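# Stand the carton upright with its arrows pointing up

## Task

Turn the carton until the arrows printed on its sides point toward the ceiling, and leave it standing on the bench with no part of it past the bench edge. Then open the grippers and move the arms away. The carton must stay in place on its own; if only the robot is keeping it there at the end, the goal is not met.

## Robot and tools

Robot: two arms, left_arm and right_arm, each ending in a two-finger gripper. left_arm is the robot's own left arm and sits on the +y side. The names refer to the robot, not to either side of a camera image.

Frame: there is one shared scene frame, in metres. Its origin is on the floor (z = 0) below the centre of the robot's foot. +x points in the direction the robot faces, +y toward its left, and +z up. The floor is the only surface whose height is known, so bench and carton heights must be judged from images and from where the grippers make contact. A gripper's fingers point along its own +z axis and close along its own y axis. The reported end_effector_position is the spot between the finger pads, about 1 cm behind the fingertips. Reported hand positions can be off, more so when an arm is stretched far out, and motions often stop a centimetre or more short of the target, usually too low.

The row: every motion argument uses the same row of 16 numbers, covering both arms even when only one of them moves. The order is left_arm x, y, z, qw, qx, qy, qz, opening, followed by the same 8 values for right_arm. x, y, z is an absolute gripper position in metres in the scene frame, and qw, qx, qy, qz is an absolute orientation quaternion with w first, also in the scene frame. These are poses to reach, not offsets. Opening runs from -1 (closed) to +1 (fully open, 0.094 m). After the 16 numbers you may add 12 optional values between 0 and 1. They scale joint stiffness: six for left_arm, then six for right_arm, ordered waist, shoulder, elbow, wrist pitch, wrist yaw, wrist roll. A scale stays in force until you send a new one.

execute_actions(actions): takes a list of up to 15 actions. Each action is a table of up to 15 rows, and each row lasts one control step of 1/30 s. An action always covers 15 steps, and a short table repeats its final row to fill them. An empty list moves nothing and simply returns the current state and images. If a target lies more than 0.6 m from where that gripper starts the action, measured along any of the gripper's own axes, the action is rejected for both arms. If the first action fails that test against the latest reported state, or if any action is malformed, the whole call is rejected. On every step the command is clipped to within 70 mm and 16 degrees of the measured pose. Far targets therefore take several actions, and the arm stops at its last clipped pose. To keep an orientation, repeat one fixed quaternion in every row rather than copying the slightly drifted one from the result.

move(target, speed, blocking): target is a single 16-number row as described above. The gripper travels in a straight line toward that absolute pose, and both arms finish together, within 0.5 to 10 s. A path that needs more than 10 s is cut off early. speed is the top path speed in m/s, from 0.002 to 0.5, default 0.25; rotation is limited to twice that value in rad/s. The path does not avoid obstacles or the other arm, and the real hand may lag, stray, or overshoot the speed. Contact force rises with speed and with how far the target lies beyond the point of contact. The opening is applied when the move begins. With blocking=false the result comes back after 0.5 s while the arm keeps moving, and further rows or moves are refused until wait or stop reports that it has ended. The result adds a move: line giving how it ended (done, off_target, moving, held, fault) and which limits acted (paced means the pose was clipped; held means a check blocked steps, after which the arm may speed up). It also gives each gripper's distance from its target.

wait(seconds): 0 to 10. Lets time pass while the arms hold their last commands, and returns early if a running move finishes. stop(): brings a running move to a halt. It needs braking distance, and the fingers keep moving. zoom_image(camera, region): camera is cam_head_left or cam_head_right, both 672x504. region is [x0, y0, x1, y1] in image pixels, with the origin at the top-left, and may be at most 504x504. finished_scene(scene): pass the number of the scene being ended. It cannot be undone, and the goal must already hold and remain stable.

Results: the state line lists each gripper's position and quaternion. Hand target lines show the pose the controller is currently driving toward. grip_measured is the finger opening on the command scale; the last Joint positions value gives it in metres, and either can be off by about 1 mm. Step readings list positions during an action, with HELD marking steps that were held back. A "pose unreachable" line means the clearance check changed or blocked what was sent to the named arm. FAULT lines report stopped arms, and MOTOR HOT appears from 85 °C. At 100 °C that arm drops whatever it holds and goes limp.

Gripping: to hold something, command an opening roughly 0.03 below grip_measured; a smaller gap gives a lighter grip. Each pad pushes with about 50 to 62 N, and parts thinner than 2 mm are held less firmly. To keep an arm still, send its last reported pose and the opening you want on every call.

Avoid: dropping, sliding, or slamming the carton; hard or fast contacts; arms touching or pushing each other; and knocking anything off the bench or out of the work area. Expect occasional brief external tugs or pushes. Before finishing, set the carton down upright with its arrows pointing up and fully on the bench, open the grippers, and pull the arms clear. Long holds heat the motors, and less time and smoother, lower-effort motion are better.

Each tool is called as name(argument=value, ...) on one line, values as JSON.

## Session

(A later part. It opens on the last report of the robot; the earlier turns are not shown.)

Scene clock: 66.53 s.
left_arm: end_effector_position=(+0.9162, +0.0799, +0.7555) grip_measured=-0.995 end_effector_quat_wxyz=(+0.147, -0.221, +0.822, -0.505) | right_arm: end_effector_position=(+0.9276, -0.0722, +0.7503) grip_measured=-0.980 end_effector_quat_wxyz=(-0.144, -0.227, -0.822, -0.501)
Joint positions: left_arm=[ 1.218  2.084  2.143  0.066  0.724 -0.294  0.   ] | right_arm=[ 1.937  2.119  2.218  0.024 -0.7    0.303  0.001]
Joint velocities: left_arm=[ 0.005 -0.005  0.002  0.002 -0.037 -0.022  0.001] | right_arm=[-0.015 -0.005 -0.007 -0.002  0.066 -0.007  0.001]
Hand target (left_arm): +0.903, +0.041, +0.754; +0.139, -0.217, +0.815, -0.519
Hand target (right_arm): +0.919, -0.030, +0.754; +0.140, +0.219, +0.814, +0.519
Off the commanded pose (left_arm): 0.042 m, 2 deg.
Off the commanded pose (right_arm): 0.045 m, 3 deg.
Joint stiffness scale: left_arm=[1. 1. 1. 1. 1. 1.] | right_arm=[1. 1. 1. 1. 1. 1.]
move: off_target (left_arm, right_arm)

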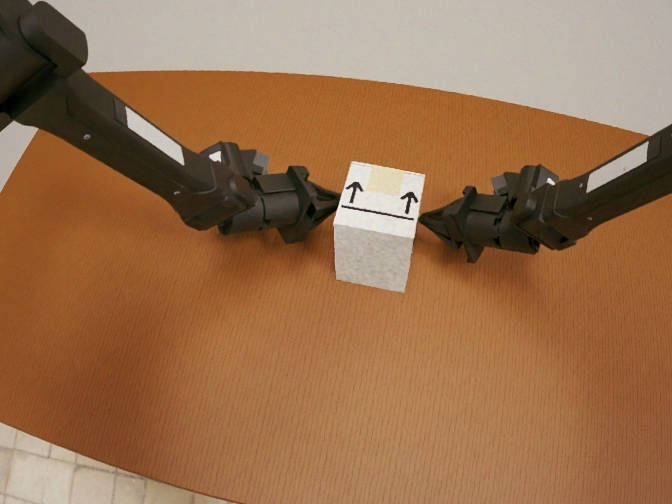

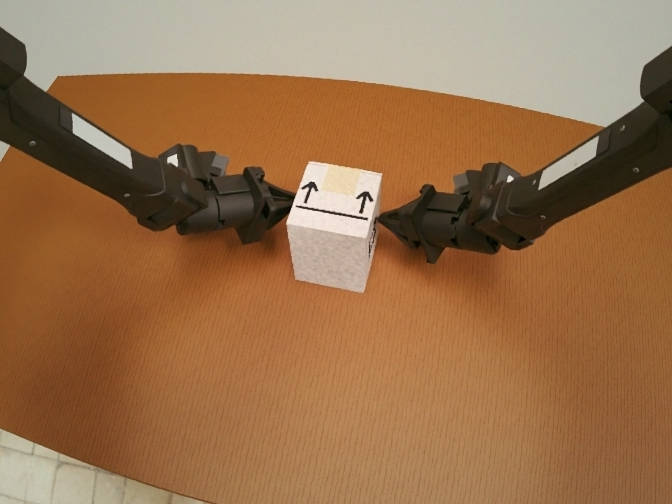

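execute_actions(actions=[[[0.9,0.04,0.765,0.139,-0.218,0.814,-0.519,-1,0.915,-0.028,0.77,0.139,0.218,0.814,0.519,-1]],[[0.89,0.04,0.78,0.139,-0.218,0.814,-0.519,-1,0.905,-0.028,0.785,0.139,0.218,0.814,0.519,-1]],[[0.875,0.04,0.795,0.139,-0.218,0.814,-0.519,-1,0.89,-0.028,0.80,0.139,0.218,0.814,0.519,-1]],[[0.86,0.04,0.805,0.139,-0.218,0.814,-0.519,-1,0.875,-0.028,0.81,0.139,0.218,0.814,0.519,-1]]])

Scene clock: 70.50 s.
left_arm: end_effector_position=(+0.8641, +0.0785, +0.7855) grip_measured=-0.995 end_effector_quat_wxyz=(+0.150, -0.223, +0.827, -0.493) | right_arm: end_effector_position=(+0.8686, -0.0675, +0.7846) grip_measured=-0.980 end_effector_quat_wxyz=(-0.137, -0.230, -0.829, -0.491)
Joint positions: left_arm=[ 1.218  1.953  1.815  0.267  0.697 -0.292  0.   ] | right_arm=[ 1.943  1.961  1.841  0.227 -0.67   0.298  0.001]
Joint velocities: left_arm=[-0.005 -0.005  0.002  0.002 -0.022  0.007  0.   ] | right_arm=[-0.015  0.015 -0.002 -0.017 -0.022  0.081 -0.001]
Hand target (left_arm): +0.860, +0.041, +0.805; +0.139, -0.218, +0.814, -0.520
Hand target (right_arm): +0.875, -0.029, +0.809; +0.140, +0.219, +0.814, +0.519
Off the commanded pose (left_arm): 0.043 m, 4 deg.
Off the commanded pose (right_arm): 0.047 m, 4 deg.
Joint stiffness scale: left_arm=[1. 1. 1. 1. 1. 1.] | right_arm=[1. 1. 1. 1. 1. 1.]
Step readings (end_effector_position; steps 1 to 15: 1st action; 16 to 30: 2nd action; 31 to 45: 3rd action; 46 to 60: 4th action):
0: left_arm (+0.9162, +0.0799, +0.7555) | right_arm (+0.9274, -0.0720, +0.7502)
1: left_arm (+0.9139, +0.0789, +0.7546) | right_arm (+0.9260, -0.0718, +0.7501)
2: left_arm (+0.9133, +0.0791, +0.7551) | right_arm (+0.9242, -0.0713, +0.7513)
4: left_arm (+0.9119, +0.0790, +0.7553) | right_arm (+0.9207, -0.0704, +0.7522)
8: left_arm (+0.9111, +0.0789, +0.7553) | right_arm (+0.9186, -0.0701, +0.7525)
15: left_arm (+0.9111, +0.0789, +0.7553) | right_arm (+0.9185, -0.0702, +0.7526)
16: left_arm (+0.9094, +0.0790, +0.7559) | right_arm (+0.9163, -0.0700, +0.7534)
17: left_arm (+0.9060, +0.0794, +0.7581) | right_arm (+0.9128, -0.0692, +0.7563)
19: left_arm (+0.8993, +0.0793, +0.7614) | right_arm (+0.9056, -0.0687, +0.7597)
23: left_arm (+0.8945, +0.0786, +0.7625) | right_arm (+0.9005, -0.0684, +0.7605)
30: left_arm (+0.8944, +0.0787, +0.7626) | right_arm (+0.9002, -0.0685, +0.7605)
31: left_arm (+0.8924, +0.0785, +0.7636) | right_arm (+0.8982, -0.0683, +0.7615)
32: left_arm (+0.8892, +0.0790, +0.7668) | right_arm (+0.8948, -0.0684, +0.7653)
34: left_arm (+0.8822, +0.0789, +0.7723) | right_arm (+0.8872, -0.0682, +0.7705)
38: left_arm (+0.8778, +0.0787, +0.7754) | right_arm (+0.8831, -0.0683, +0.7739)
45: left_arm (+0.8775, +0.0787, +0.7755) | right_arm (+0.8827, -0.0683, +0.7741)
46: left_arm (+0.8761, +0.0786, +0.7763) | right_arm (+0.8812, -0.0682, +0.7750)
47: left_arm (+0.8738, +0.0790, +0.7792) | right_arm (+0.8783, -0.0678, +0.7782)
49: left_arm (+0.8681, +0.0789, +0.7835) | right_arm (+0.8725, -0.0676, +0.7827)
53: left_arm (+0.8641, +0.0785, +0.7855) | right_arm (+0.8686, -0.0674, +0.7846)
60: end_effector_position above

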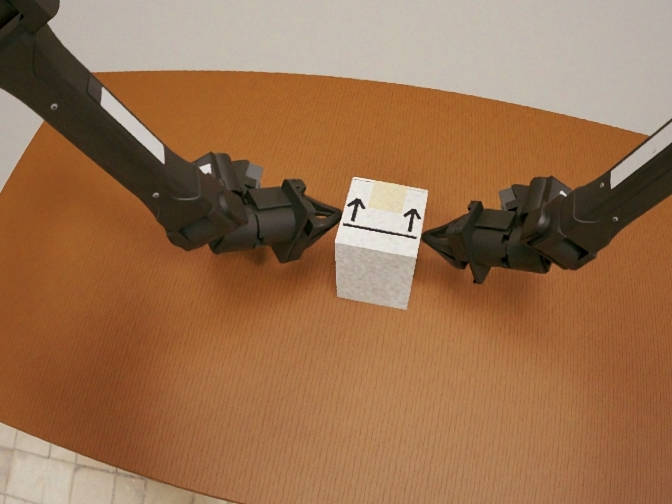

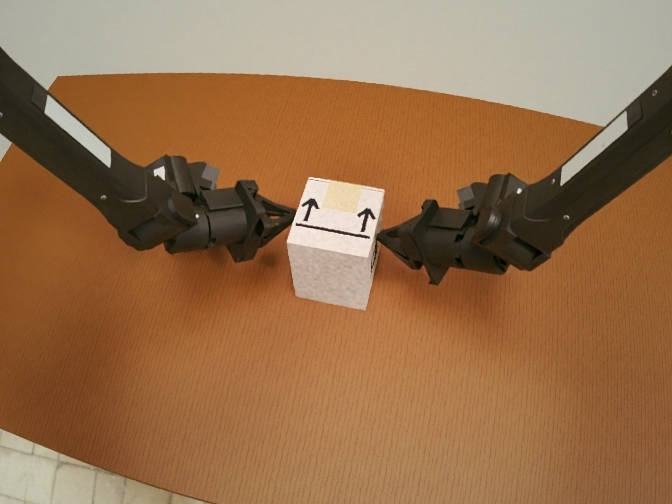

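execute_actions(actions=[[[0.835,0.045,0.795,0.139,-0.218,0.814,-0.519,-1,0.85,-0.03,0.80,0.139,0.218,0.814,0.519,-1]],[[0.81,0.045,0.79,0.139,-0.218,0.814,-0.519,-1,0.825,-0.03,0.795,0.139,0.218,0.814,0.519,-1]],[[0.785,0.045,0.785,0.139,-0.218,0.814,-0.519,-1,0.80,-0.03,0.79,0.139,0.218,0.814,0.519,-1]],[[0.76,0.045,0.78,0.139,-0.218,0.814,-0.519,-1,0.775,-0.03,0.785,0.139,0.218,0.814,0.519,-1]],[[0.76,0.085,0.78,0.139,-0.218,0.814,-0.519,-1,0.775,-0.075,0.785,0.139,0.218,0.814,0.519,-1]],[[0.76,0.13,0.79,0.139,-0.218,0.814,-0.519,-1,0.775,-0.12,0.79,0.139,0.218,0.814,0.519,-1]]])

move(target=[0.78,0.13,0.79,0.327,0.627,-0.627,0.327,-0.2,0.80,-0.12,0.79,0.327,-0.627,-0.627,-0.327,-0.2], speed=0.4)

Scene clock: 77.43 s.
left_arm: end_effector_position=(+0.7494, +0.1229, +0.7830) grip_measured=-0.995 end_effector_quat_wxyz=(+0.136, -0.218, +0.816, -0.519) | right_arm: end_effector_position=(+0.7770, -0.1248, +0.7873) grip_measured=-0.980 end_effector_quat_wxyz=(-0.149, -0.211, -0.818, -0.514)
Joint positions: left_arm=[ 1.341  1.936  1.557  0.495  0.878 -0.31   0.   ] | right_arm=[ 1.815  1.919  1.594  0.461 -0.857  0.298  0.001]
Joint velocities: left_arm=[-0.015 -0.015  0.002  0.002 -0.022 -0.022  0.   ] | right_arm=[-0.015 -0.015 -0.012 -0.007  0.022  0.022 -0.001]
Hand target (left_arm): +0.760, +0.130, +0.791; +0.139, -0.218, +0.814, -0.520
Hand target (right_arm): +0.775, -0.120, +0.791; +0.139, +0.217, +0.815, +0.519
Off the commanded pose (left_arm): 0.015 m, 0 deg.
Off the commanded pose (right_arm): 0.006 m, 2 deg.
Joint stiffness scale: left_arm=[1. 1. 1. 1. 1. 1.] | right_arm=[1. 1. 1. 1. 1. 1.]
Step readings (end_effector_position; steps 1 to 15: 1st action; 16 to 30: 2nd action; 31 to 45: 3rd action; 46 to 60: 4th action; 61 to 75: 5th action; 76 to 90: 6th action):
0: left_arm (+0.8641, +0.0785, +0.7855) | right_arm (+0.8686, -0.0675, +0.7846)
1: left_arm (+0.8634, +0.0780, +0.7865) | right_arm (+0.8676, -0.0669, +0.7855)
2: left_arm (+0.8630, +0.0782, +0.7879) | right_arm (+0.8671, -0.0670, +0.7869)
4: left_arm (+0.8603, +0.0783, +0.7882) | right_arm (+0.8635, -0.0667, +0.7870)
8: left_arm (+0.8572, +0.0782, +0.7883) | right_arm (+0.8589, -0.0663, +0.7867)
15: left_arm (+0.8571, +0.0782, +0.7883) | right_arm (+0.8590, -0.0664, +0.7868)
16: left_arm (+0.8560, +0.0785, +0.7888) | right_arm (+0.8577, -0.0663, +0.7872)
17: left_arm (+0.8547, +0.0784, +0.7904) | right_arm (+0.8564, -0.0661, +0.7889)
19: left_arm (+0.8492, +0.0786, +0.7906) | right_arm (+0.8509, -0.0658, +0.7889)
23: left_arm (+0.8435, +0.0786, +0.7905) | right_arm (+0.8433, -0.0651, +0.7886)
30: left_arm (+0.8437, +0.0787, +0.7905) | right_arm (+0.8432, -0.0651, +0.7886)
31: left_arm (+0.8425, +0.0788, +0.7910) | right_arm (+0.8421, -0.0655, +0.7889)
32: left_arm (+0.8410, +0.0788, +0.7922) | right_arm (+0.8406, -0.0650, +0.7901)
34: left_arm (+0.8352, +0.0792, +0.7922) | right_arm (+0.8349, -0.0650, +0.7900)
38: left_arm (+0.8281, +0.0788, +0.7922) | right_arm (+0.8264, -0.0650, +0.7893)
45: left_arm (+0.8282, +0.0788, +0.7922) | right_arm (+0.8261, -0.0649, +0.7894)
46: left_arm (+0.8275, +0.0791, +0.7928) | right_arm (+0.8255, -0.0652, +0.7899)
47: left_arm (+0.8256, +0.0791, +0.7936) | right_arm (+0.8242, -0.0648, +0.7912)
49: left_arm (+0.8200, +0.0794, +0.7939) | right_arm (+0.8181, -0.0645, +0.7909)
53: left_arm (+0.8124, +0.0795, +0.7939) | right_arm (+0.8082, -0.0636, +0.7884)
60: left_arm (+0.8121, +0.0795, +0.7939) | right_arm (+0.8066, -0.0634, +0.7873)
61: left_arm (+0.8111, +0.0809, +0.7946) | right_arm (+0.8052, -0.0648, +0.7884)
62: left_arm (+0.8084, +0.0820, +0.7962) | right_arm (+0.8019, -0.0661, +0.7905)
64: left_arm (+0.7978, +0.0849, +0.7944) | right_arm (+0.7934, -0.0705, +0.7894)
68: left_arm (+0.7786, +0.0896, +0.7893) | right_arm (+0.7807, -0.0756, +0.7853)
75: left_arm (+0.7761, +0.0902, +0.7887) | right_arm (+0.7796, -0.0755, +0.7853)
76: left_arm (+0.7746, +0.0904, +0.7911) | right_arm (+0.7790, -0.0756, +0.7888)
77: left_arm (+0.7724, +0.0912, +0.7943) | right_arm (+0.7769, -0.0765, +0.7922)
79: left_arm (+0.7647, +0.0983, +0.7942) | right_arm (+0.7736, -0.0864, +0.7935)
83: left_arm (+0.7523, +0.1155, +0.7862) | right_arm (+0.7740, -0.1128, +0.7882)
90: end_effector_position above

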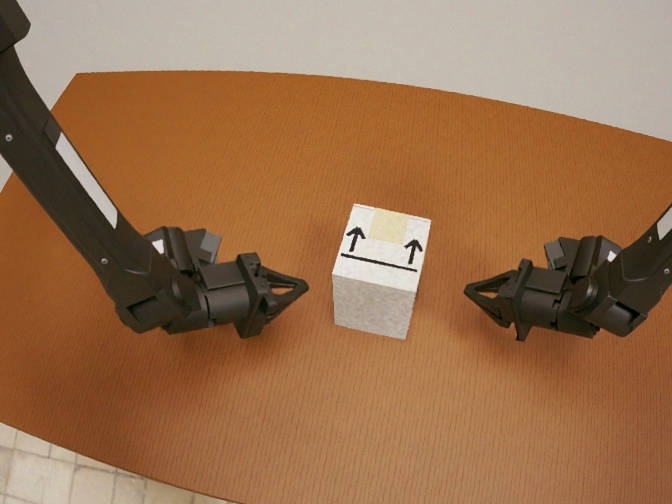

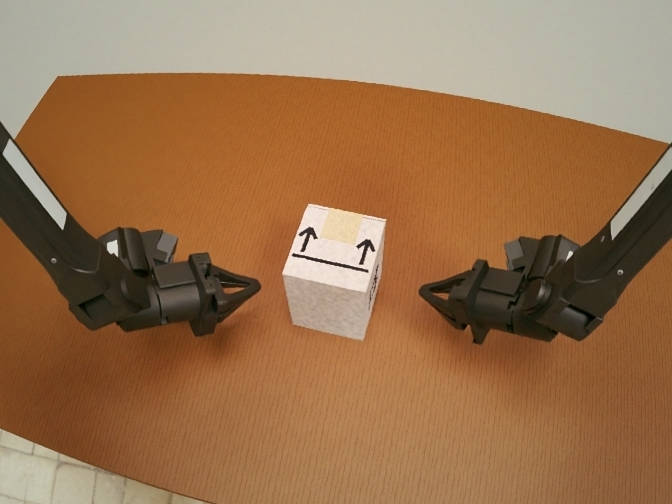

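Scene clock: 80.03 s.
left_arm: end_effector_position=(+0.7746, +0.1419, +0.7853) grip_measured=-0.202 end_effector_quat_wxyz=(+0.322, +0.625, -0.633, +0.324) | right_arm: end_effector_position=(+0.8079, -0.1317, +0.7933) grip_measured=-0.202 end_effector_quat_wxyz=(-0.313, +0.628, +0.631, +0.332)
Joint positions: left_arm=[ 1.316  1.856  1.843 -0.48   0.648 -1.172  0.037] | right_arm=[ 1.859  1.856  1.901 -0.497 -0.624  1.203  0.038]
Joint velocities: left_arm=[-0.005  0.005  0.002 -0.007  0.037 -0.022  0.   ] | right_arm=[-0.024 -0.005  0.002 -0.012  0.037 -0.066 -0.002]
Hand target (left_arm): +0.778, +0.130, +0.791; +0.329, +0.623, -0.630, +0.327
Hand target (right_arm): +0.801, -0.121, +0.791; -0.327, +0.630, +0.623, +0.329
Off the commanded pose (left_arm): 0.014 m, 1 deg.
Off the commanded pose (right_arm): 0.014 m, 2 deg.
Joint stiffness scale: left_arm=[1. 1. 1. 1. 1. 1.] | right_arm=[1. 1. 1. 1. 1. 1.]
move: off_target (left_arm, right_arm)

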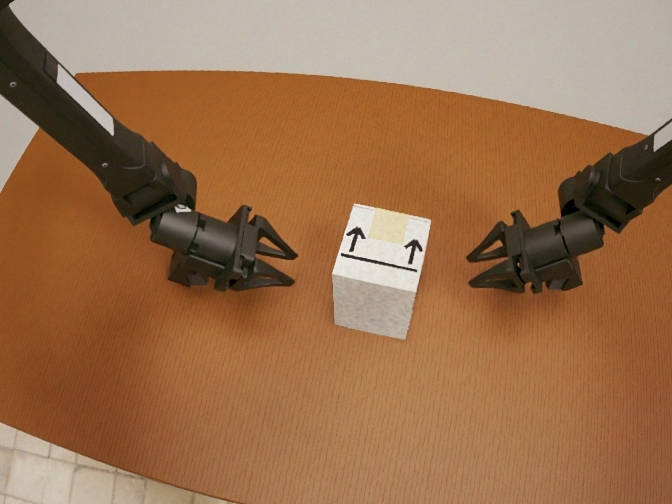

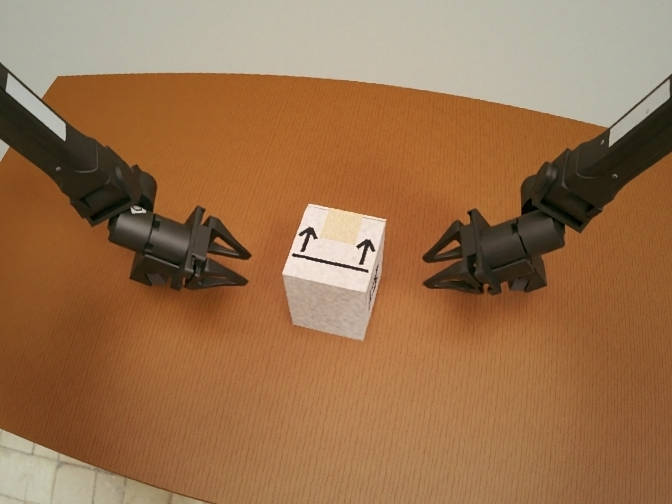

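move(target=[0.84,0.10,0.77,0.327,0.627,-0.627,0.327,-0.2,0.85,-0.095,0.77,0.327,-0.627,-0.627,-0.327,-0.2], speed=0.12)

move(target=[0.84,0.03,0.772,0.327,0.627,-0.627,0.327,-0.2,0.85,-0.03,0.772,0.327,-0.627,-0.627,-0.327,-0.2], speed=0.04)

Scene clock: 85.17 s.
left_arm: end_effector_position=(+0.8474, +0.1122, +0.7756) grip_measured=-0.202 end_effector_quat_wxyz=(+0.318, +0.626, -0.631, +0.330) | right_arm: end_effector_position=(+0.8505, -0.1001, +0.7738) grip_measured=-0.202 end_effector_quat_wxyz=(-0.322, +0.624, +0.631, +0.331)
Joint positions: left_arm=[ 1.248  1.968  2.144 -0.63   0.595 -1.218  0.037] | right_arm=[ 1.911  1.992  2.18  -0.646 -0.584  1.221  0.038]
Joint velocities: left_arm=[-0.005  0.005  0.032 -0.012  0.051  0.066 -0.   ] | right_arm=[-0.015 -0.024  0.012  0.002  0.037 -0.022 -0.001]
Hand target (left_arm): +0.840, +0.100, +0.769; +0.327, +0.627, -0.627, +0.327
Hand target (right_arm): +0.850, -0.096, +0.771; -0.327, +0.628, +0.626, +0.327
Off the commanded pose (left_arm): 0.015 m, 1 deg.
Off the commanded pose (right_arm): 0.006 m, 1 deg.
Joint stiffness scale: left_arm=[1. 1. 1. 1. 1. 1.] | right_arm=[1. 1. 1. 1. 1. 1.]
move: off_target (left_arm)

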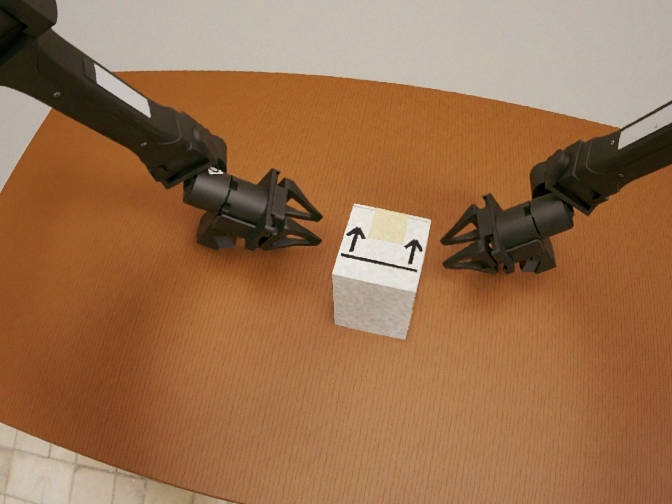

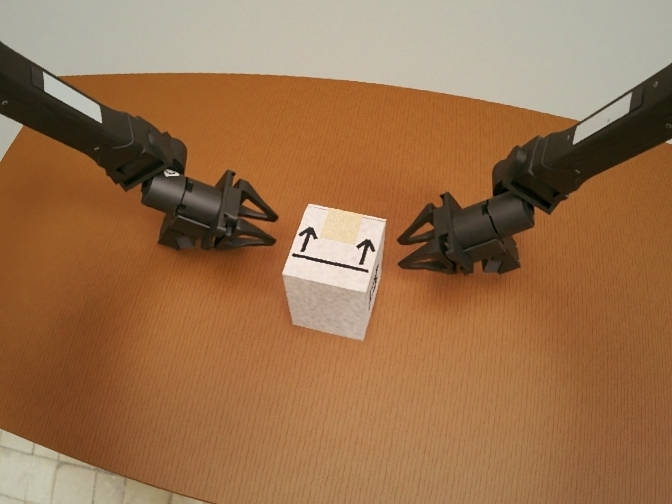

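Scene clock: 87.47 s.
left_arm: end_effector_position=(+0.8562, +0.0761, +0.7765) grip_measured=-0.202 end_effector_quat_wxyz=(+0.303, +0.634, -0.634, +0.321) | right_arm: end_effector_position=(+0.8571, -0.0720, +0.7721) grip_measured=-0.202 end_effector_quat_wxyz=(-0.311, +0.633, +0.635, +0.316)
Joint positions: left_arm=[ 1.189  1.983  2.144 -0.574  0.51  -1.261  0.037] | right_arm=[ 1.958  2.011  2.197 -0.619 -0.503  1.259  0.038]
Joint velocities: left_arm=[-0.015 -0.005 -0.007  0.022 -0.007 -0.037 -0.   ] | right_arm=[-0.005 -0.005 -0.022 -0.002  0.007  0.007  0.   ]
Hand target (left_arm): +0.839, +0.032, +0.774; +0.327, +0.626, -0.628, +0.327
Hand target (right_arm): +0.850, -0.031, +0.774; -0.327, +0.627, +0.626, +0.327
Off the commanded pose (left_arm): 0.049 m, 3 deg.
Off the commanded pose (right_arm): 0.043 m, 2 deg.
Joint stiffness scale: left_arm=[1. 1. 1. 1. 1. 1.] | right_arm=[1. 1. 1. 1. 1. 1.]
move: off_target (left_arm, right_arm)

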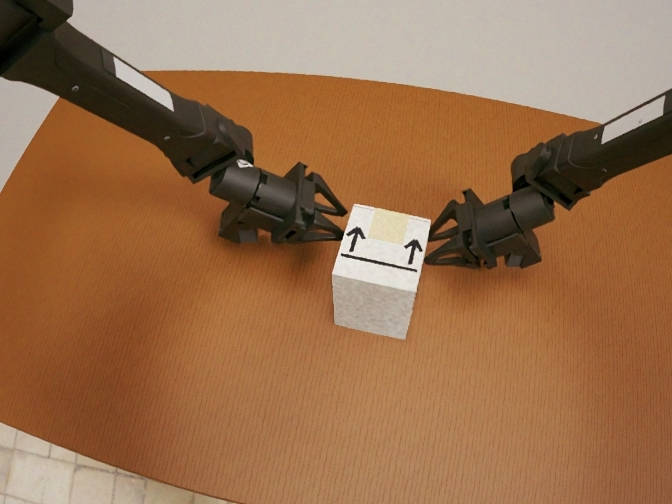

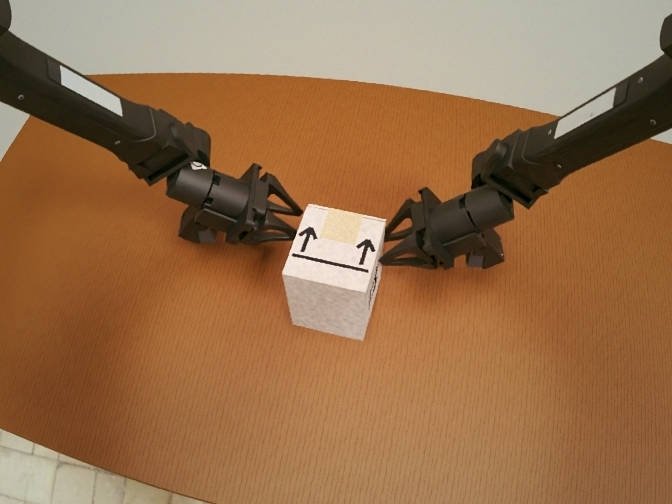

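execute_actions(actions=[[[0.825,0.085,0.772,0.327,0.627,-0.627,0.327,-0.2,0.845,-0.065,0.772,0.327,-0.627,-0.627,-0.327,-0.2]],[[0.815,0.06,0.772,0.327,0.627,-0.627,0.327,-0.2,0.842,-0.05,0.772,0.327,-0.627,-0.627,-0.327,-0.2]],[[0.815,0.03,0.775,0.327,0.627,-0.627,0.327,-0.2,0.842,-0.03,0.775,0.327,-0.627,-0.627,-0.327,-0.2]],[[0.81,0.03,0.795,0.285,0.604,-0.647,0.367,-0.2,0.835,-0.03,0.795,0.285,-0.604,-0.647,-0.367,-0.2]],[[0.80,0.03,0.81,0.242,0.579,-0.664,0.406,-0.2,0.825,-0.03,0.81,0.242,-0.579,-0.664,-0.406,-0.2]],[[0.79,0.03,0.82,0.199,0.551,-0.678,0.443,-0.2,0.815,-0.03,0.82,0.199,-0.551,-0.678,-0.443,-0.2]],[[0.78,0.03,0.825,0.154,0.521,-0.69,0.478,-0.2,0.805,-0.03,0.825,0.154,-0.521,-0.69,-0.478,-0.2]]])

Scene clock: 94.93 s.
left_arm: end_effector_position=(+0.7897, +0.0719, +0.8037) grip_measured=-0.202 end_effector_quat_wxyz=(-0.125, -0.532, +0.704, -0.454) | right_arm: end_effector_position=(+0.8168, -0.0752, +0.8062) grip_measured=-0.201 end_effector_quat_wxyz=(-0.130, +0.540, +0.697, +0.453)
Joint positions: left_arm=[ 1.216  1.85   1.602  0.158  0.627 -1.012  0.037] | right_arm=[ 1.935  1.845  1.665  0.092 -0.618  1.036  0.038]
Joint velocities: left_arm=[-0.005 -0.005  0.002 -0.007  0.022 -0.022  0.   ] | right_arm=[-0.024  0.005  0.002 -0.002 -0.022 -0.095  0.   ]
Hand target (left_arm): +0.781, +0.031, +0.825; -0.153, -0.521, +0.690, -0.478
Hand target (right_arm): +0.805, -0.031, +0.824; -0.154, +0.521, +0.690, +0.478
Off the commanded pose (left_arm): 0.048 m, 5 deg.
Off the commanded pose (right_arm): 0.050 m, 5 deg.
Joint stiffness scale: left_arm=[1. 1. 1. 1. 1. 1.] | right_arm=[1. 1. 1. 1. 1. 1.]
Step readings (end_effector_position; steps 1 to 15: 1st action; 16 to 30: 2nd action; 31 to 45: 3rd action; 46 to 60: 4th action; 61 to 75: 5th action; 76 to 90: 6th action; 91 to 105: 7th action):
0: left_arm (+0.8562, +0.0761, +0.7765) | right_arm (+0.8571, -0.0720, +0.7721)
1: left_arm (+0.8546, +0.0753, +0.7778) | right_arm (+0.8571, -0.0726, +0.7724)
2: left_arm (+0.8528, +0.0766, +0.7800) | right_arm (+0.8569, -0.0733, +0.7731)
4: left_arm (+0.8433, +0.0790, +0.7794) | right_arm (+0.8559, -0.0737, +0.7735)
8: left_arm (+0.8285, +0.0823, +0.7744) | right_arm (+0.8560, -0.0735, +0.7738)
15: left_arm (+0.8271, +0.0823, +0.7741) | right_arm (+0.8560, -0.0735, +0.7738)
16: left_arm (+0.8258, +0.0825, +0.7724) | right_arm (+0.8552, -0.0735, +0.7731)
17: left_arm (+0.8256, +0.0824, +0.7712) | right_arm (+0.8551, -0.0733, +0.7725)
19: left_arm (+0.8237, +0.0820, +0.7692) | right_arm (+0.8552, -0.0730, +0.7722)
23: left_arm (+0.8234, +0.0820, +0.7685) | right_arm (+0.8552, -0.0730, +0.7720)
30: left_arm (+0.8234, +0.0820, +0.7685) | right_arm (+0.8552, -0.0730, +0.7720)
31: left_arm (+0.8231, +0.0824, +0.7666) | right_arm (+0.8551, -0.0729, +0.7709)
32: left_arm (+0.8235, +0.0816, +0.7654) | right_arm (+0.8552, -0.0721, +0.7699)
34: left_arm (+0.8241, +0.0813, +0.7642) | right_arm (+0.8549, -0.0723, +0.7694)
38: left_arm (+0.8246, +0.0816, +0.7639) | right_arm (+0.8552, -0.0721, +0.7696)
45: left_arm (+0.8247, +0.0816, +0.7638) | right_arm (+0.8552, -0.0721, +0.7696)
46: left_arm (+0.8232, +0.0806, +0.7641) | right_arm (+0.8536, -0.0713, +0.7704)
47: left_arm (+0.8215, +0.0806, +0.7666) | right_arm (+0.8514, -0.0717, +0.7730)
49: left_arm (+0.8125, +0.0793, +0.7703) | right_arm (+0.8437, -0.0716, +0.7773)
53: left_arm (+0.8049, +0.0772, +0.7697) | right_arm (+0.8381, -0.0740, +0.7750)
60: left_arm (+0.8033, +0.0766, +0.7694) | right_arm (+0.8374, -0.0742, +0.7743)
61: left_arm (+0.8031, +0.0754, +0.7711) | right_arm (+0.8366, -0.0733, +0.7756)
62: left_arm (+0.8026, +0.0754, +0.7746) | right_arm (+0.8355, -0.0739, +0.7790)
64: left_arm (+0.7972, +0.0753, +0.7802) | right_arm (+0.8289, -0.0743, +0.7851)
68: left_arm (+0.7935, +0.0747, +0.7819) | right_arm (+0.8253, -0.0742, +0.7869)
75: left_arm (+0.7945, +0.0749, +0.7819) | right_arm (+0.8265, -0.0745, +0.7868)
76: left_arm (+0.7951, +0.0735, +0.7841) | right_arm (+0.8263, -0.0734, +0.7885)
77: left_arm (+0.7960, +0.0739, +0.7876) | right_arm (+0.8267, -0.0744, +0.7917)
79: left_arm (+0.7930, +0.0736, +0.7924) | right_arm (+0.8222, -0.0744, +0.7966)
83: left_arm (+0.7904, +0.0731, +0.7938) | right_arm (+0.8195, -0.0744, +0.7981)
90: left_arm (+0.7910, +0.0732, +0.7939) | right_arm (+0.8201, -0.0746, +0.7981)
91: left_arm (+0.7919, +0.0721, +0.7963) | right_arm (+0.8203, -0.0740, +0.7998)
92: left_arm (+0.7935, +0.0724, +0.7996) | right_arm (+0.8216, -0.0748, +0.8026)
94: left_arm (+0.7914, +0.0716, +0.8025) | right_arm (+0.8186, -0.0750, +0.8051)
98: left_arm (+0.7896, +0.0719, +0.8037) | right_arm (+0.8162, -0.0750, +0.8062)
105: end_effector_position above

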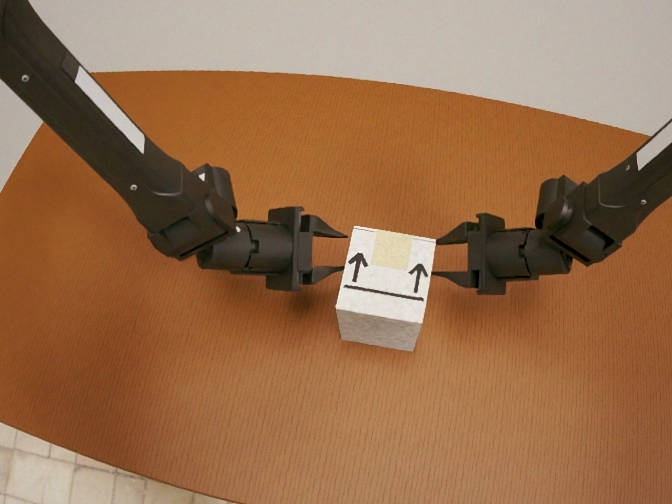

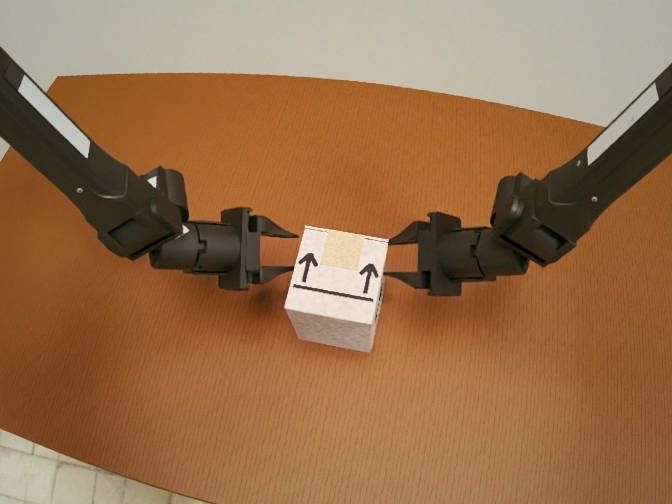

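Tilting (~15–20°). Continue.

execute_actions(actions=[[[0.77,0.03,0.835,0.108,0.489,-0.699,0.511,-0.2,0.795,-0.03,0.835,0.108,-0.489,-0.699,-0.511,-0.2]],[[0.76,0.03,0.84,0.062,0.454,-0.705,0.542,-0.2,0.785,-0.03,0.84,0.062,-0.454,-0.705,-0.542,-0.2]],[[0.75,0.03,0.84,0.016,0.418,-0.706,0.571,-0.2,0.775,-0.03,0.84,0.016,-0.418,-0.706,-0.571,-0.2]],[[0.74,0.03,0.84,-0.03,0.379,-0.706,0.597,-0.2,0.765,-0.03,0.84,-0.03,-0.379,-0.706,-0.597,-0.2]]])

Scene clock: 100.20 s.
left_arm: end_effector_position=(+0.7581, +0.0288, +0.8497) grip_measured=-0.202 end_effector_quat_wxyz=(+0.035, -0.379, +0.702, -0.602) | right_arm: end_effector_position=(+0.7790, -0.0281, +0.8463) grip_measured=-0.201 end_effector_quat_wxyz=(+0.029, +0.382, +0.702, +0.601)
Joint positions: left_arm=[ 1.196  1.93   1.454  0.699  0.876 -0.822  0.037] | right_arm=[ 1.955  1.927  1.508  0.627 -0.867  0.821  0.038]
Joint velocities: left_arm=[-0.005 -0.005  0.002  0.012 -0.066  0.066 -0.001] | right_arm=[ 0.005 -0.015 -0.002 -0.017  0.037 -0.037 -0.   ]
Hand target (left_arm): +0.740, +0.030, +0.840; +0.030, -0.380, +0.706, -0.597
Hand target (right_arm): +0.765, -0.030, +0.840; +0.030, +0.379, +0.707, +0.597
Off the commanded pose (left_arm): 0.021 m, 1 deg.
Off the commanded pose (right_arm): 0.015 m, 1 deg.
Joint stiffness scale: left_arm=[1. 1. 1. 1. 1. 1.] | right_arm=[1. 1. 1. 1. 1. 1.]
Step readings (end_effector_position; steps 1 to 15: 1st action; 16 to 30: 2nd action; 31 to 45: 3rd action; 46 to 60: 4th action):
0: left_arm (+0.7897, +0.0719, +0.8037) | right_arm (+0.8168, -0.0752, +0.8062)
1: left_arm (+0.7903, +0.0711, +0.8065) | right_arm (+0.8174, -0.0747, +0.8086)
2: left_arm (+0.7912, +0.0713, +0.8103) | right_arm (+0.8179, -0.0750, +0.8122)
4: left_arm (+0.7879, +0.0709, +0.8137) | right_arm (+0.8137, -0.0749, +0.8155)
8: left_arm (+0.7829, +0.0714, +0.8148) | right_arm (+0.8092, -0.0743, +0.8169)
15: left_arm (+0.7832, +0.0715, +0.8149) | right_arm (+0.8095, -0.0744, +0.8170)
16: left_arm (+0.7848, +0.0713, +0.8183) | right_arm (+0.8106, -0.0742, +0.8198)
17: left_arm (+0.7857, +0.0713, +0.8226) | right_arm (+0.8111, -0.0744, +0.8237)
19: left_arm (+0.7865, +0.0716, +0.8263) | right_arm (+0.8107, -0.0740, +0.8276)
23: left_arm (+0.7829, +0.0702, +0.8291) | right_arm (+0.8080, -0.0734, +0.8292)
30: left_arm (+0.7746, +0.0475, +0.8415) | right_arm (+0.8060, -0.0556, +0.8397)
31: left_arm (+0.7754, +0.0447, +0.8461) | right_arm (+0.8061, -0.0520, +0.8443)
32: left_arm (+0.7779, +0.0439, +0.8500) | right_arm (+0.8073, -0.0492, +0.8485)
34: left_arm (+0.7789, +0.0432, +0.8511) | right_arm (+0.8044, -0.0449, +0.8496)
38: left_arm (+0.7721, +0.0396, +0.8482) | right_arm (+0.7893, -0.0370, +0.8430)
45: left_arm (+0.7655, +0.0365, +0.8457) | right_arm (+0.7771, -0.0313, +0.8384)
46: left_arm (+0.7667, +0.0357, +0.8499) | right_arm (+0.7790, -0.0308, +0.8427)
47: left_arm (+0.7692, +0.0357, +0.8537) | right_arm (+0.7814, -0.0309, +0.8466)
49: left_arm (+0.7703, +0.0352, +0.8556) | right_arm (+0.7845, -0.0313, +0.8492)
53: left_arm (+0.7642, +0.0318, +0.8527) | right_arm (+0.7829, -0.0301, +0.8484)
60: end_effector_position above

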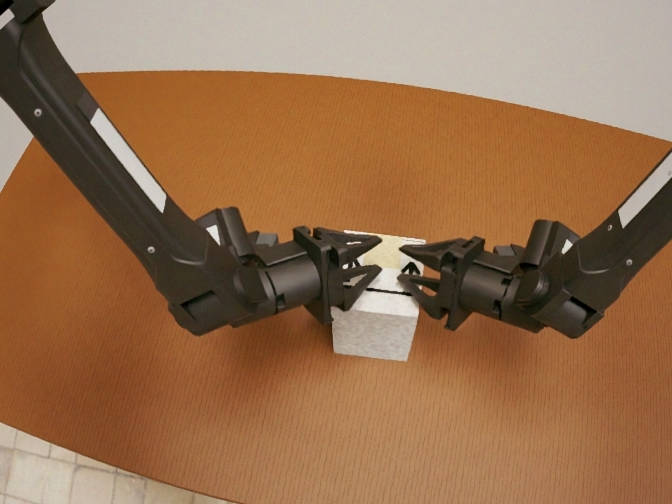

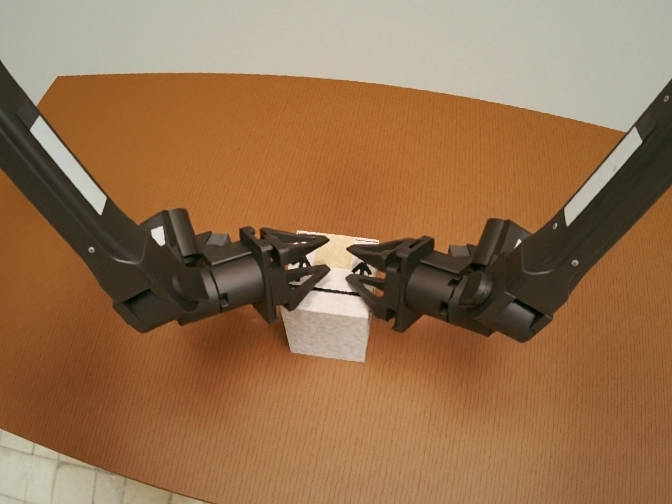

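move(target=[0.76,0.12,0.85,0.154,0.521,-0.69,0.478,-0.4,0.78,-0.115,0.85,0.154,-0.521,-0.69,-0.478,-0.4], speed=0.2)

move(target=[0.79,0.105,0.725,0.327,0.627,-0.627,0.327,-0.4,0.805,-0.1,0.725,0.327,-0.627,-0.627,-0.327,-0.4], speed=0.15)

Scene clock: 105.13 s.
left_arm: end_effector_position=(+0.7462, +0.1033, +0.8493) grip_measured=-0.398 end_effector_quat_wxyz=(-0.165, -0.515, +0.689, -0.483) | right_arm: end_effector_position=(+0.7792, -0.1082, +0.8520) grip_measured=-0.398 end_effector_quat_wxyz=(-0.151, +0.514, +0.692, +0.485)
Joint positions: left_arm=[ 1.28   1.733  1.412  0.156  0.785 -0.977  0.028] | right_arm=[ 1.875  1.72   1.468  0.12  -0.764  0.982  0.028]
Joint velocities: left_arm=[-0.005 -0.015  0.002 -0.002 -0.051  0.037  0.   ] | right_arm=[-0.024 -0.015 -0.007 -0.022 -0.051  0.051  0.   ]
Hand target (left_arm): +0.758, +0.119, +0.852; -0.155, -0.519, +0.691, -0.479
Hand target (right_arm): +0.781, -0.115, +0.851; -0.154, +0.521, +0.689, +0.479
Off the commanded pose (left_arm): 0.022 m, 2 deg.
Off the commanded pose (right_arm): 0.007 m, 1 deg.
Joint stiffness scale: left_arm=[1. 1. 1. 1. 1. 1.] | right_arm=[1. 1. 1. 1. 1. 1.]
move: off_target (left_arm)

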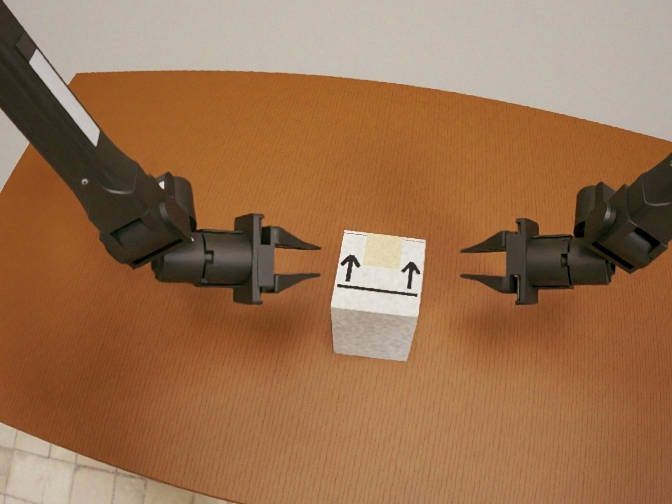

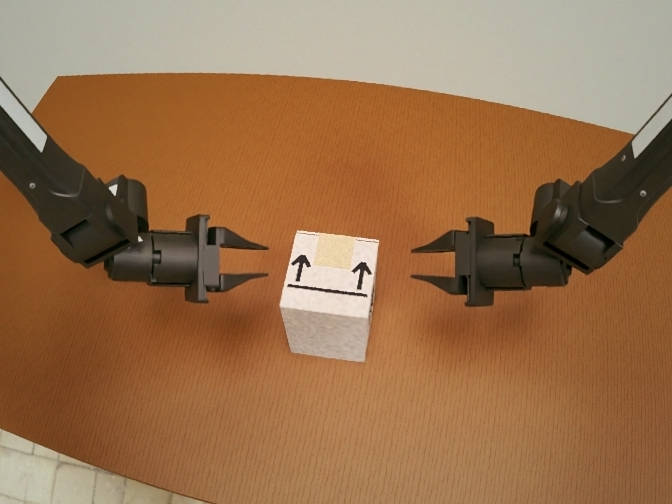

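Scene clock: 107.43 s.
left_arm: end_effector_position=(+0.8046, +0.1080, +0.7378) grip_measured=-0.398 end_effector_quat_wxyz=(+0.320, +0.620, -0.632, +0.338) | right_arm: end_effector_position=(+0.8115, -0.1000, +0.7329) grip_measured=-0.398 end_effector_quat_wxyz=(-0.322, +0.622, +0.630, +0.335)
Joint positions: left_arm=[ 1.28   2.044  2.142 -0.565  0.64  -1.185  0.028] | right_arm=[ 1.875  2.074  2.2   -0.592 -0.625  1.199  0.028]
Joint velocities: left_arm=[-0.005 -0.005  0.002 -0.012 -0.037 -0.037  0.   ] | right_arm=[-0.005  0.015  0.012  0.012 -0.022 -0.037  0.   ]
Hand target (left_arm): +0.789, +0.107, +0.725; +0.328, +0.625, -0.628, +0.328
Hand target (right_arm): +0.807, -0.102, +0.727; -0.327, +0.628, +0.625, +0.328
Off the commanded pose (left_arm): 0.020 m, 2 deg.
Off the commanded pose (right_arm): 0.010 m, 1 deg.
Joint stiffness scale: left_arm=[1. 1. 1. 1. 1. 1.] | right_arm=[1. 1. 1. 1. 1. 1.]
move: off_target (left_arm)

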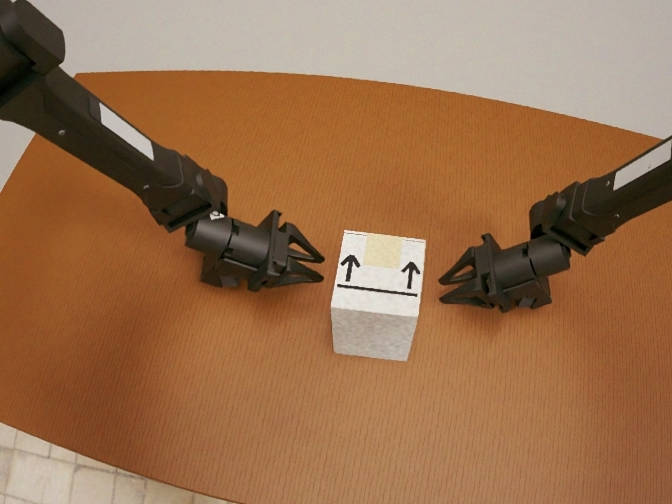

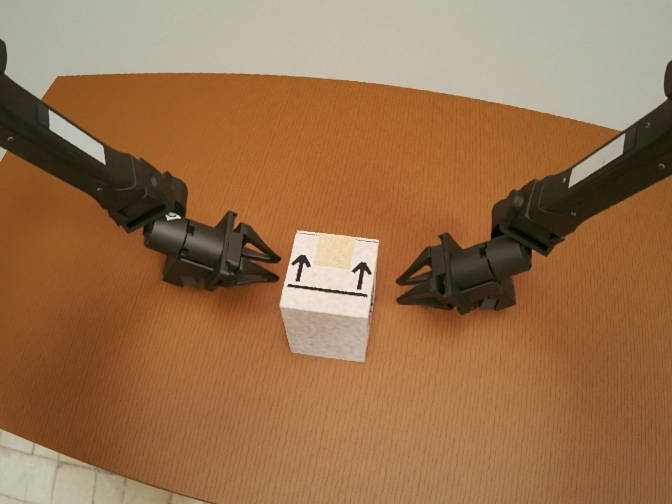

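execute_actions(actions=[[[0.79,0.075,0.722,0.327,0.627,-0.627,0.327,-0.4,0.81,-0.075,0.725,0.327,-0.627,-0.627,-0.327,-0.4]],[[0.79,0.05,0.722,0.327,0.627,-0.627,0.327,-0.4,0.81,-0.05,0.725,0.327,-0.627,-0.627,-0.327,-0.4]],[[0.79,0.02,0.73,0.327,0.627,-0.627,0.327,-0.4,0.81,-0.015,0.73,0.327,-0.627,-0.627,-0.327,-0.4]],[[0.785,0.02,0.745,0.285,0.604,-0.647,0.367,-0.4,0.805,-0.015,0.745,0.285,-0.604,-0.647,-0.367,-0.4]],[[0.775,0.02,0.757,0.242,0.579,-0.664,0.406,-0.4,0.795,-0.015,0.757,0.242,-0.579,-0.664,-0.406,-0.4]],[[0.765,0.02,0.767,0.199,0.551,-0.678,0.443,-0.4,0.785,-0.015,0.767,0.199,-0.551,-0.678,-0.443,-0.4]],[[0.755,0.02,0.775,0.154,0.521,-0.69,0.478,-0.4,0.775,-0.015,0.775,0.154,-0.521,-0.69,-0.478,-0.4]]])

Scene clock: 117.13 s.
left_arm: end_effector_position=(+0.7678, +0.0731, +0.7508) grip_measured=-0.398 end_effector_quat_wxyz=(-0.122, -0.539, +0.702, -0.449) | right_arm: end_effector_position=(+0.7913, -0.0724, +0.7537) grip_measured=-0.399 end_effector_quat_wxyz=(-0.123, +0.542, +0.699, +0.450)
Joint positions: left_arm=[ 1.251  1.979  1.716  0.181  0.649 -1.023  0.028] | right_arm=[ 1.904  1.975  1.767  0.131 -0.637  1.036  0.028]
Joint velocities: left_arm=[-0.015 -0.005 -0.012 -0.007 -0.007 -0.037 -0.001] | right_arm=[ 0.015 -0.005  0.002  0.002  0.051  0.022 -0.   ]
Hand target (left_arm): +0.756, +0.021, +0.775; -0.153, -0.521, +0.690, -0.478
Hand target (right_arm): +0.775, -0.017, +0.774; -0.153, +0.522, +0.690, +0.478
Off the commanded pose (left_arm): 0.060 m, 5 deg.
Off the commanded pose (right_arm): 0.063 m, 5 deg.
Joint stiffness scale: left_arm=[1. 1. 1. 1. 1. 1.] | right_arm=[1. 1. 1. 1. 1. 1.]
Step readings (end_effector_position; steps 1 to 15: 1st action; 16 to 30: 2nd action; 31 to 45: 3rd action; 46 to 60: 4th action; 61 to 75: 5th action; 76 to 90: 6th action; 91 to 105: 7th action):
0: left_arm (+0.8056, +0.1083, +0.7378) | right_arm (+0.8127, -0.1004, +0.7330)
1: left_arm (+0.8050, +0.1092, +0.7354) | right_arm (+0.8125, -0.1006, +0.7311)
2: left_arm (+0.8053, +0.1094, +0.7331) | right_arm (+0.8132, -0.1008, +0.7290)
4: left_arm (+0.8052, +0.1076, +0.7311) | right_arm (+0.8150, -0.0975, +0.7277)
8: left_arm (+0.8008, +0.0996, +0.7295) | right_arm (+0.8151, -0.0874, +0.7289)
15: left_arm (+0.7943, +0.0921, +0.7267) | right_arm (+0.8117, -0.0795, +0.7286)
16: left_arm (+0.7942, +0.0921, +0.7250) | right_arm (+0.8106, -0.0792, +0.7269)
17: left_arm (+0.7945, +0.0921, +0.7232) | right_arm (+0.8109, -0.0793, +0.7257)
19: left_arm (+0.7961, +0.0878, +0.7234) | right_arm (+0.8112, -0.0751, +0.7257)
23: left_arm (+0.7992, +0.0846, +0.7237) | right_arm (+0.8129, -0.0711, +0.7262)
30: left_arm (+0.8003, +0.0847, +0.7238) | right_arm (+0.8129, -0.0711, +0.7261)
31: left_arm (+0.7998, +0.0837, +0.7225) | right_arm (+0.8139, -0.0706, +0.7248)
32: left_arm (+0.8003, +0.0828, +0.7212) | right_arm (+0.8149, -0.0696, +0.7230)
34: left_arm (+0.8011, +0.0831, +0.7197) | right_arm (+0.8173, -0.0686, +0.7223)
38: left_arm (+0.8017, +0.0835, +0.7193) | right_arm (+0.8188, -0.0681, +0.7223)
45: left_arm (+0.8017, +0.0835, +0.7192) | right_arm (+0.8188, -0.0681, +0.7223)
46: left_arm (+0.8001, +0.0821, +0.7193) | right_arm (+0.8179, -0.0671, +0.7227)
47: left_arm (+0.7994, +0.0821, +0.7208) | right_arm (+0.8176, -0.0669, +0.7247)
49: left_arm (+0.7921, +0.0802, +0.7220) | right_arm (+0.8143, -0.0669, +0.7269)
53: left_arm (+0.7892, +0.0791, +0.7220) | right_arm (+0.8116, -0.0681, +0.7271)
60: left_arm (+0.7893, +0.0791, +0.7220) | right_arm (+0.8117, -0.0682, +0.7272)
61: left_arm (+0.7892, +0.0780, +0.7236) | right_arm (+0.8114, -0.0678, +0.7285)
62: left_arm (+0.7892, +0.0782, +0.7266) | right_arm (+0.8112, -0.0685, +0.7315)
64: left_arm (+0.7846, +0.0774, +0.7305) | right_arm (+0.8070, -0.0692, +0.7355)
68: left_arm (+0.7795, +0.0758, +0.7309) | right_arm (+0.8023, -0.0700, +0.7357)
75: left_arm (+0.7796, +0.0758, +0.7308) | right_arm (+0.8024, -0.0704, +0.7357)
76: left_arm (+0.7800, +0.0754, +0.7326) | right_arm (+0.8025, -0.0698, +0.7374)
77: left_arm (+0.7805, +0.0757, +0.7362) | right_arm (+0.8028, -0.0704, +0.7406)
79: left_arm (+0.7772, +0.0749, +0.7403) | right_arm (+0.8000, -0.0711, +0.7442)
83: left_arm (+0.7731, +0.0740, +0.7410) | right_arm (+0.7959, -0.0717, +0.7446)
90: left_arm (+0.7732, +0.0741, +0.7410) | right_arm (+0.7960, -0.0716, +0.7447)
91: left_arm (+0.7736, +0.0735, +0.7432) | right_arm (+0.7963, -0.0713, +0.7465)
92: left_arm (+0.7743, +0.0738, +0.7466) | right_arm (+0.7974, -0.0719, +0.7501)
94: left_arm (+0.7715, +0.0734, +0.7499) | right_arm (+0.7949, -0.0719, +0.7532)
98: left_arm (+0.7676, +0.0730, +0.7508) | right_arm (+0.7911, -0.0723, +0.7536)
105: end_effector_position above

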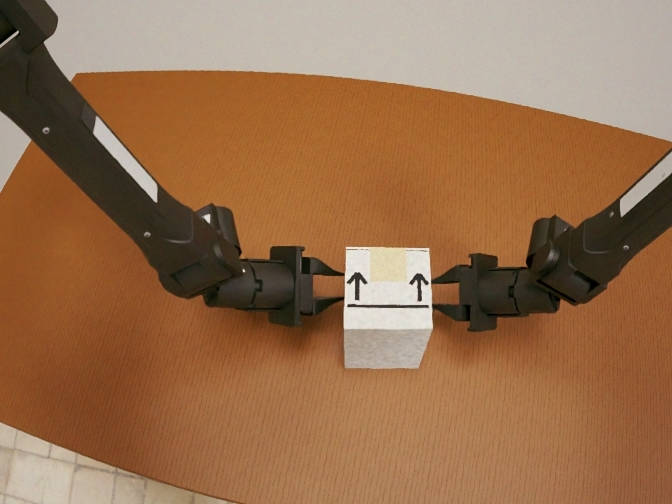

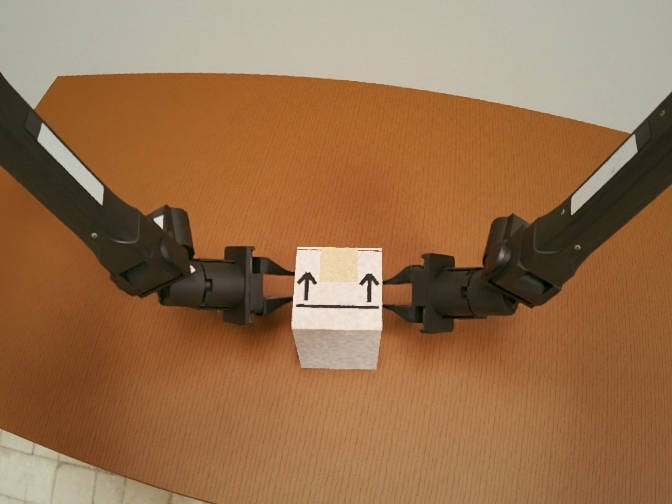

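execute_actions(actions=[[[0.755,0.02,0.787,0.108,0.489,-0.699,0.511,-0.4,0.77,-0.015,0.787,0.108,-0.489,-0.699,-0.511,-0.4]],[[0.755,0.02,0.798,0.062,0.454,-0.705,0.542,-0.4,0.765,-0.015,0.798,0.062,-0.454,-0.705,-0.542,-0.4]],[[0.75,0.02,0.805,0.016,0.418,-0.706,0.571,-0.4,0.76,-0.015,0.805,0.016,-0.418,-0.706,-0.571,-0.4]]])

Scene clock: 122.17 s.
left_arm: end_effector_position=(+0.7677, +0.0724, +0.7870) grip_measured=-0.398 end_effector_quat_wxyz=(+0.010, -0.432, +0.721, -0.542) | right_arm: end_effector_position=(+0.7866, -0.0736, +0.7891) grip_measured=-0.399 end_effector_quat_wxyz=(+0.016, +0.434, +0.719, +0.543)
Joint positions: left_arm=[ 1.26   1.976  1.591  0.55   0.799 -0.873  0.028] | right_arm=[ 1.891  1.968  1.621  0.528 -0.787  0.881  0.028]
Joint velocities: left_arm=[-0.015  0.005 -0.022  0.002 -0.007  0.051 -0.   ] | right_arm=[ 0.005 -0.015 -0.017 -0.007 -0.037 -0.051  0.   ]
Hand target (left_arm): +0.751, +0.022, +0.805; -0.015, -0.418, +0.706, -0.571
Hand target (right_arm): +0.760, -0.017, +0.805; -0.015, +0.418, +0.706, +0.571
Off the commanded pose (left_arm): 0.058 m, 5 deg.
Off the commanded pose (right_arm): 0.066 m, 5 deg.
Joint stiffness scale: left_arm=[1. 1. 1. 1. 1. 1.] | right_arm=[1. 1. 1. 1. 1. 1.]
Step readings (end_effector_position; steps 1 to 15: 1st action; 16 to 30: 2nd action; 31 to 45: 3rd action):
0: left_arm (+0.7678, +0.0731, +0.7508) | right_arm (+0.7913, -0.0724, +0.7537)
1: left_arm (+0.7687, +0.0727, +0.7533) | right_arm (+0.7917, -0.0719, +0.7560)
2: left_arm (+0.7696, +0.0731, +0.7565) | right_arm (+0.7924, -0.0723, +0.7597)
4: left_arm (+0.7673, +0.0725, +0.7595) | right_arm (+0.7898, -0.0725, +0.7628)
8: left_arm (+0.7649, +0.0723, +0.7608) | right_arm (+0.7875, -0.0729, +0.7641)
15: left_arm (+0.7651, +0.0723, +0.7609) | right_arm (+0.7875, -0.0729, +0.7642)
16: left_arm (+0.7664, +0.0721, +0.7637) | right_arm (+0.7883, -0.0725, +0.7670)
17: left_arm (+0.7670, +0.0722, +0.7673) | right_arm (+0.7889, -0.0728, +0.7709)
19: left_arm (+0.7661, +0.0718, +0.7705) | right_arm (+0.7873, -0.0730, +0.7740)
23: left_arm (+0.7637, +0.0716, +0.7722) | right_arm (+0.7846, -0.0733, +0.7755)
30: left_arm (+0.7636, +0.0716, +0.7722) | right_arm (+0.7845, -0.0736, +0.7754)
31: left_arm (+0.7656, +0.0717, +0.7757) | right_arm (+0.7860, -0.0735, +0.7787)
32: left_arm (+0.7667, +0.0721, +0.7805) | right_arm (+0.7869, -0.0737, +0.7833)
34: left_arm (+0.7689, +0.0725, +0.7849) | right_arm (+0.7878, -0.0738, +0.7876)
38: left_arm (+0.7675, +0.0723, +0.7868) | right_arm (+0.7867, -0.0736, +0.7890)
45: end_effector_position above

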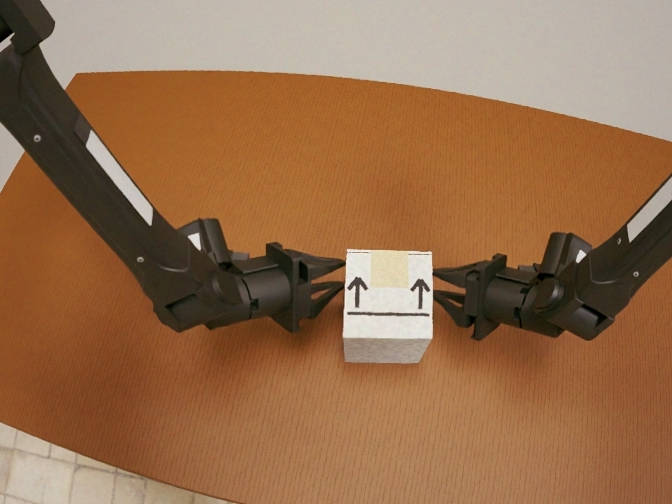

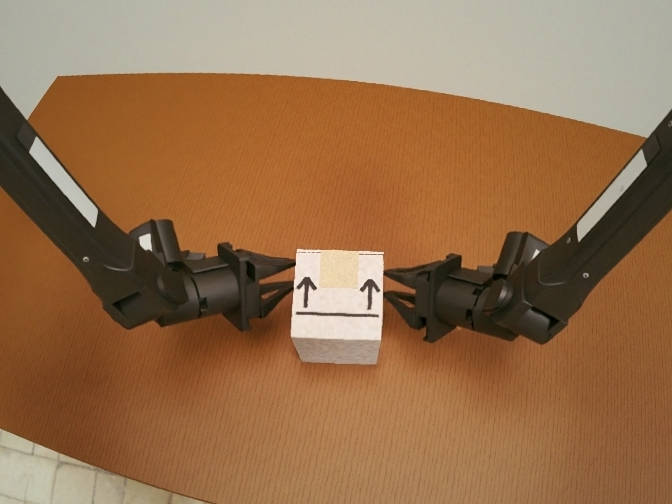

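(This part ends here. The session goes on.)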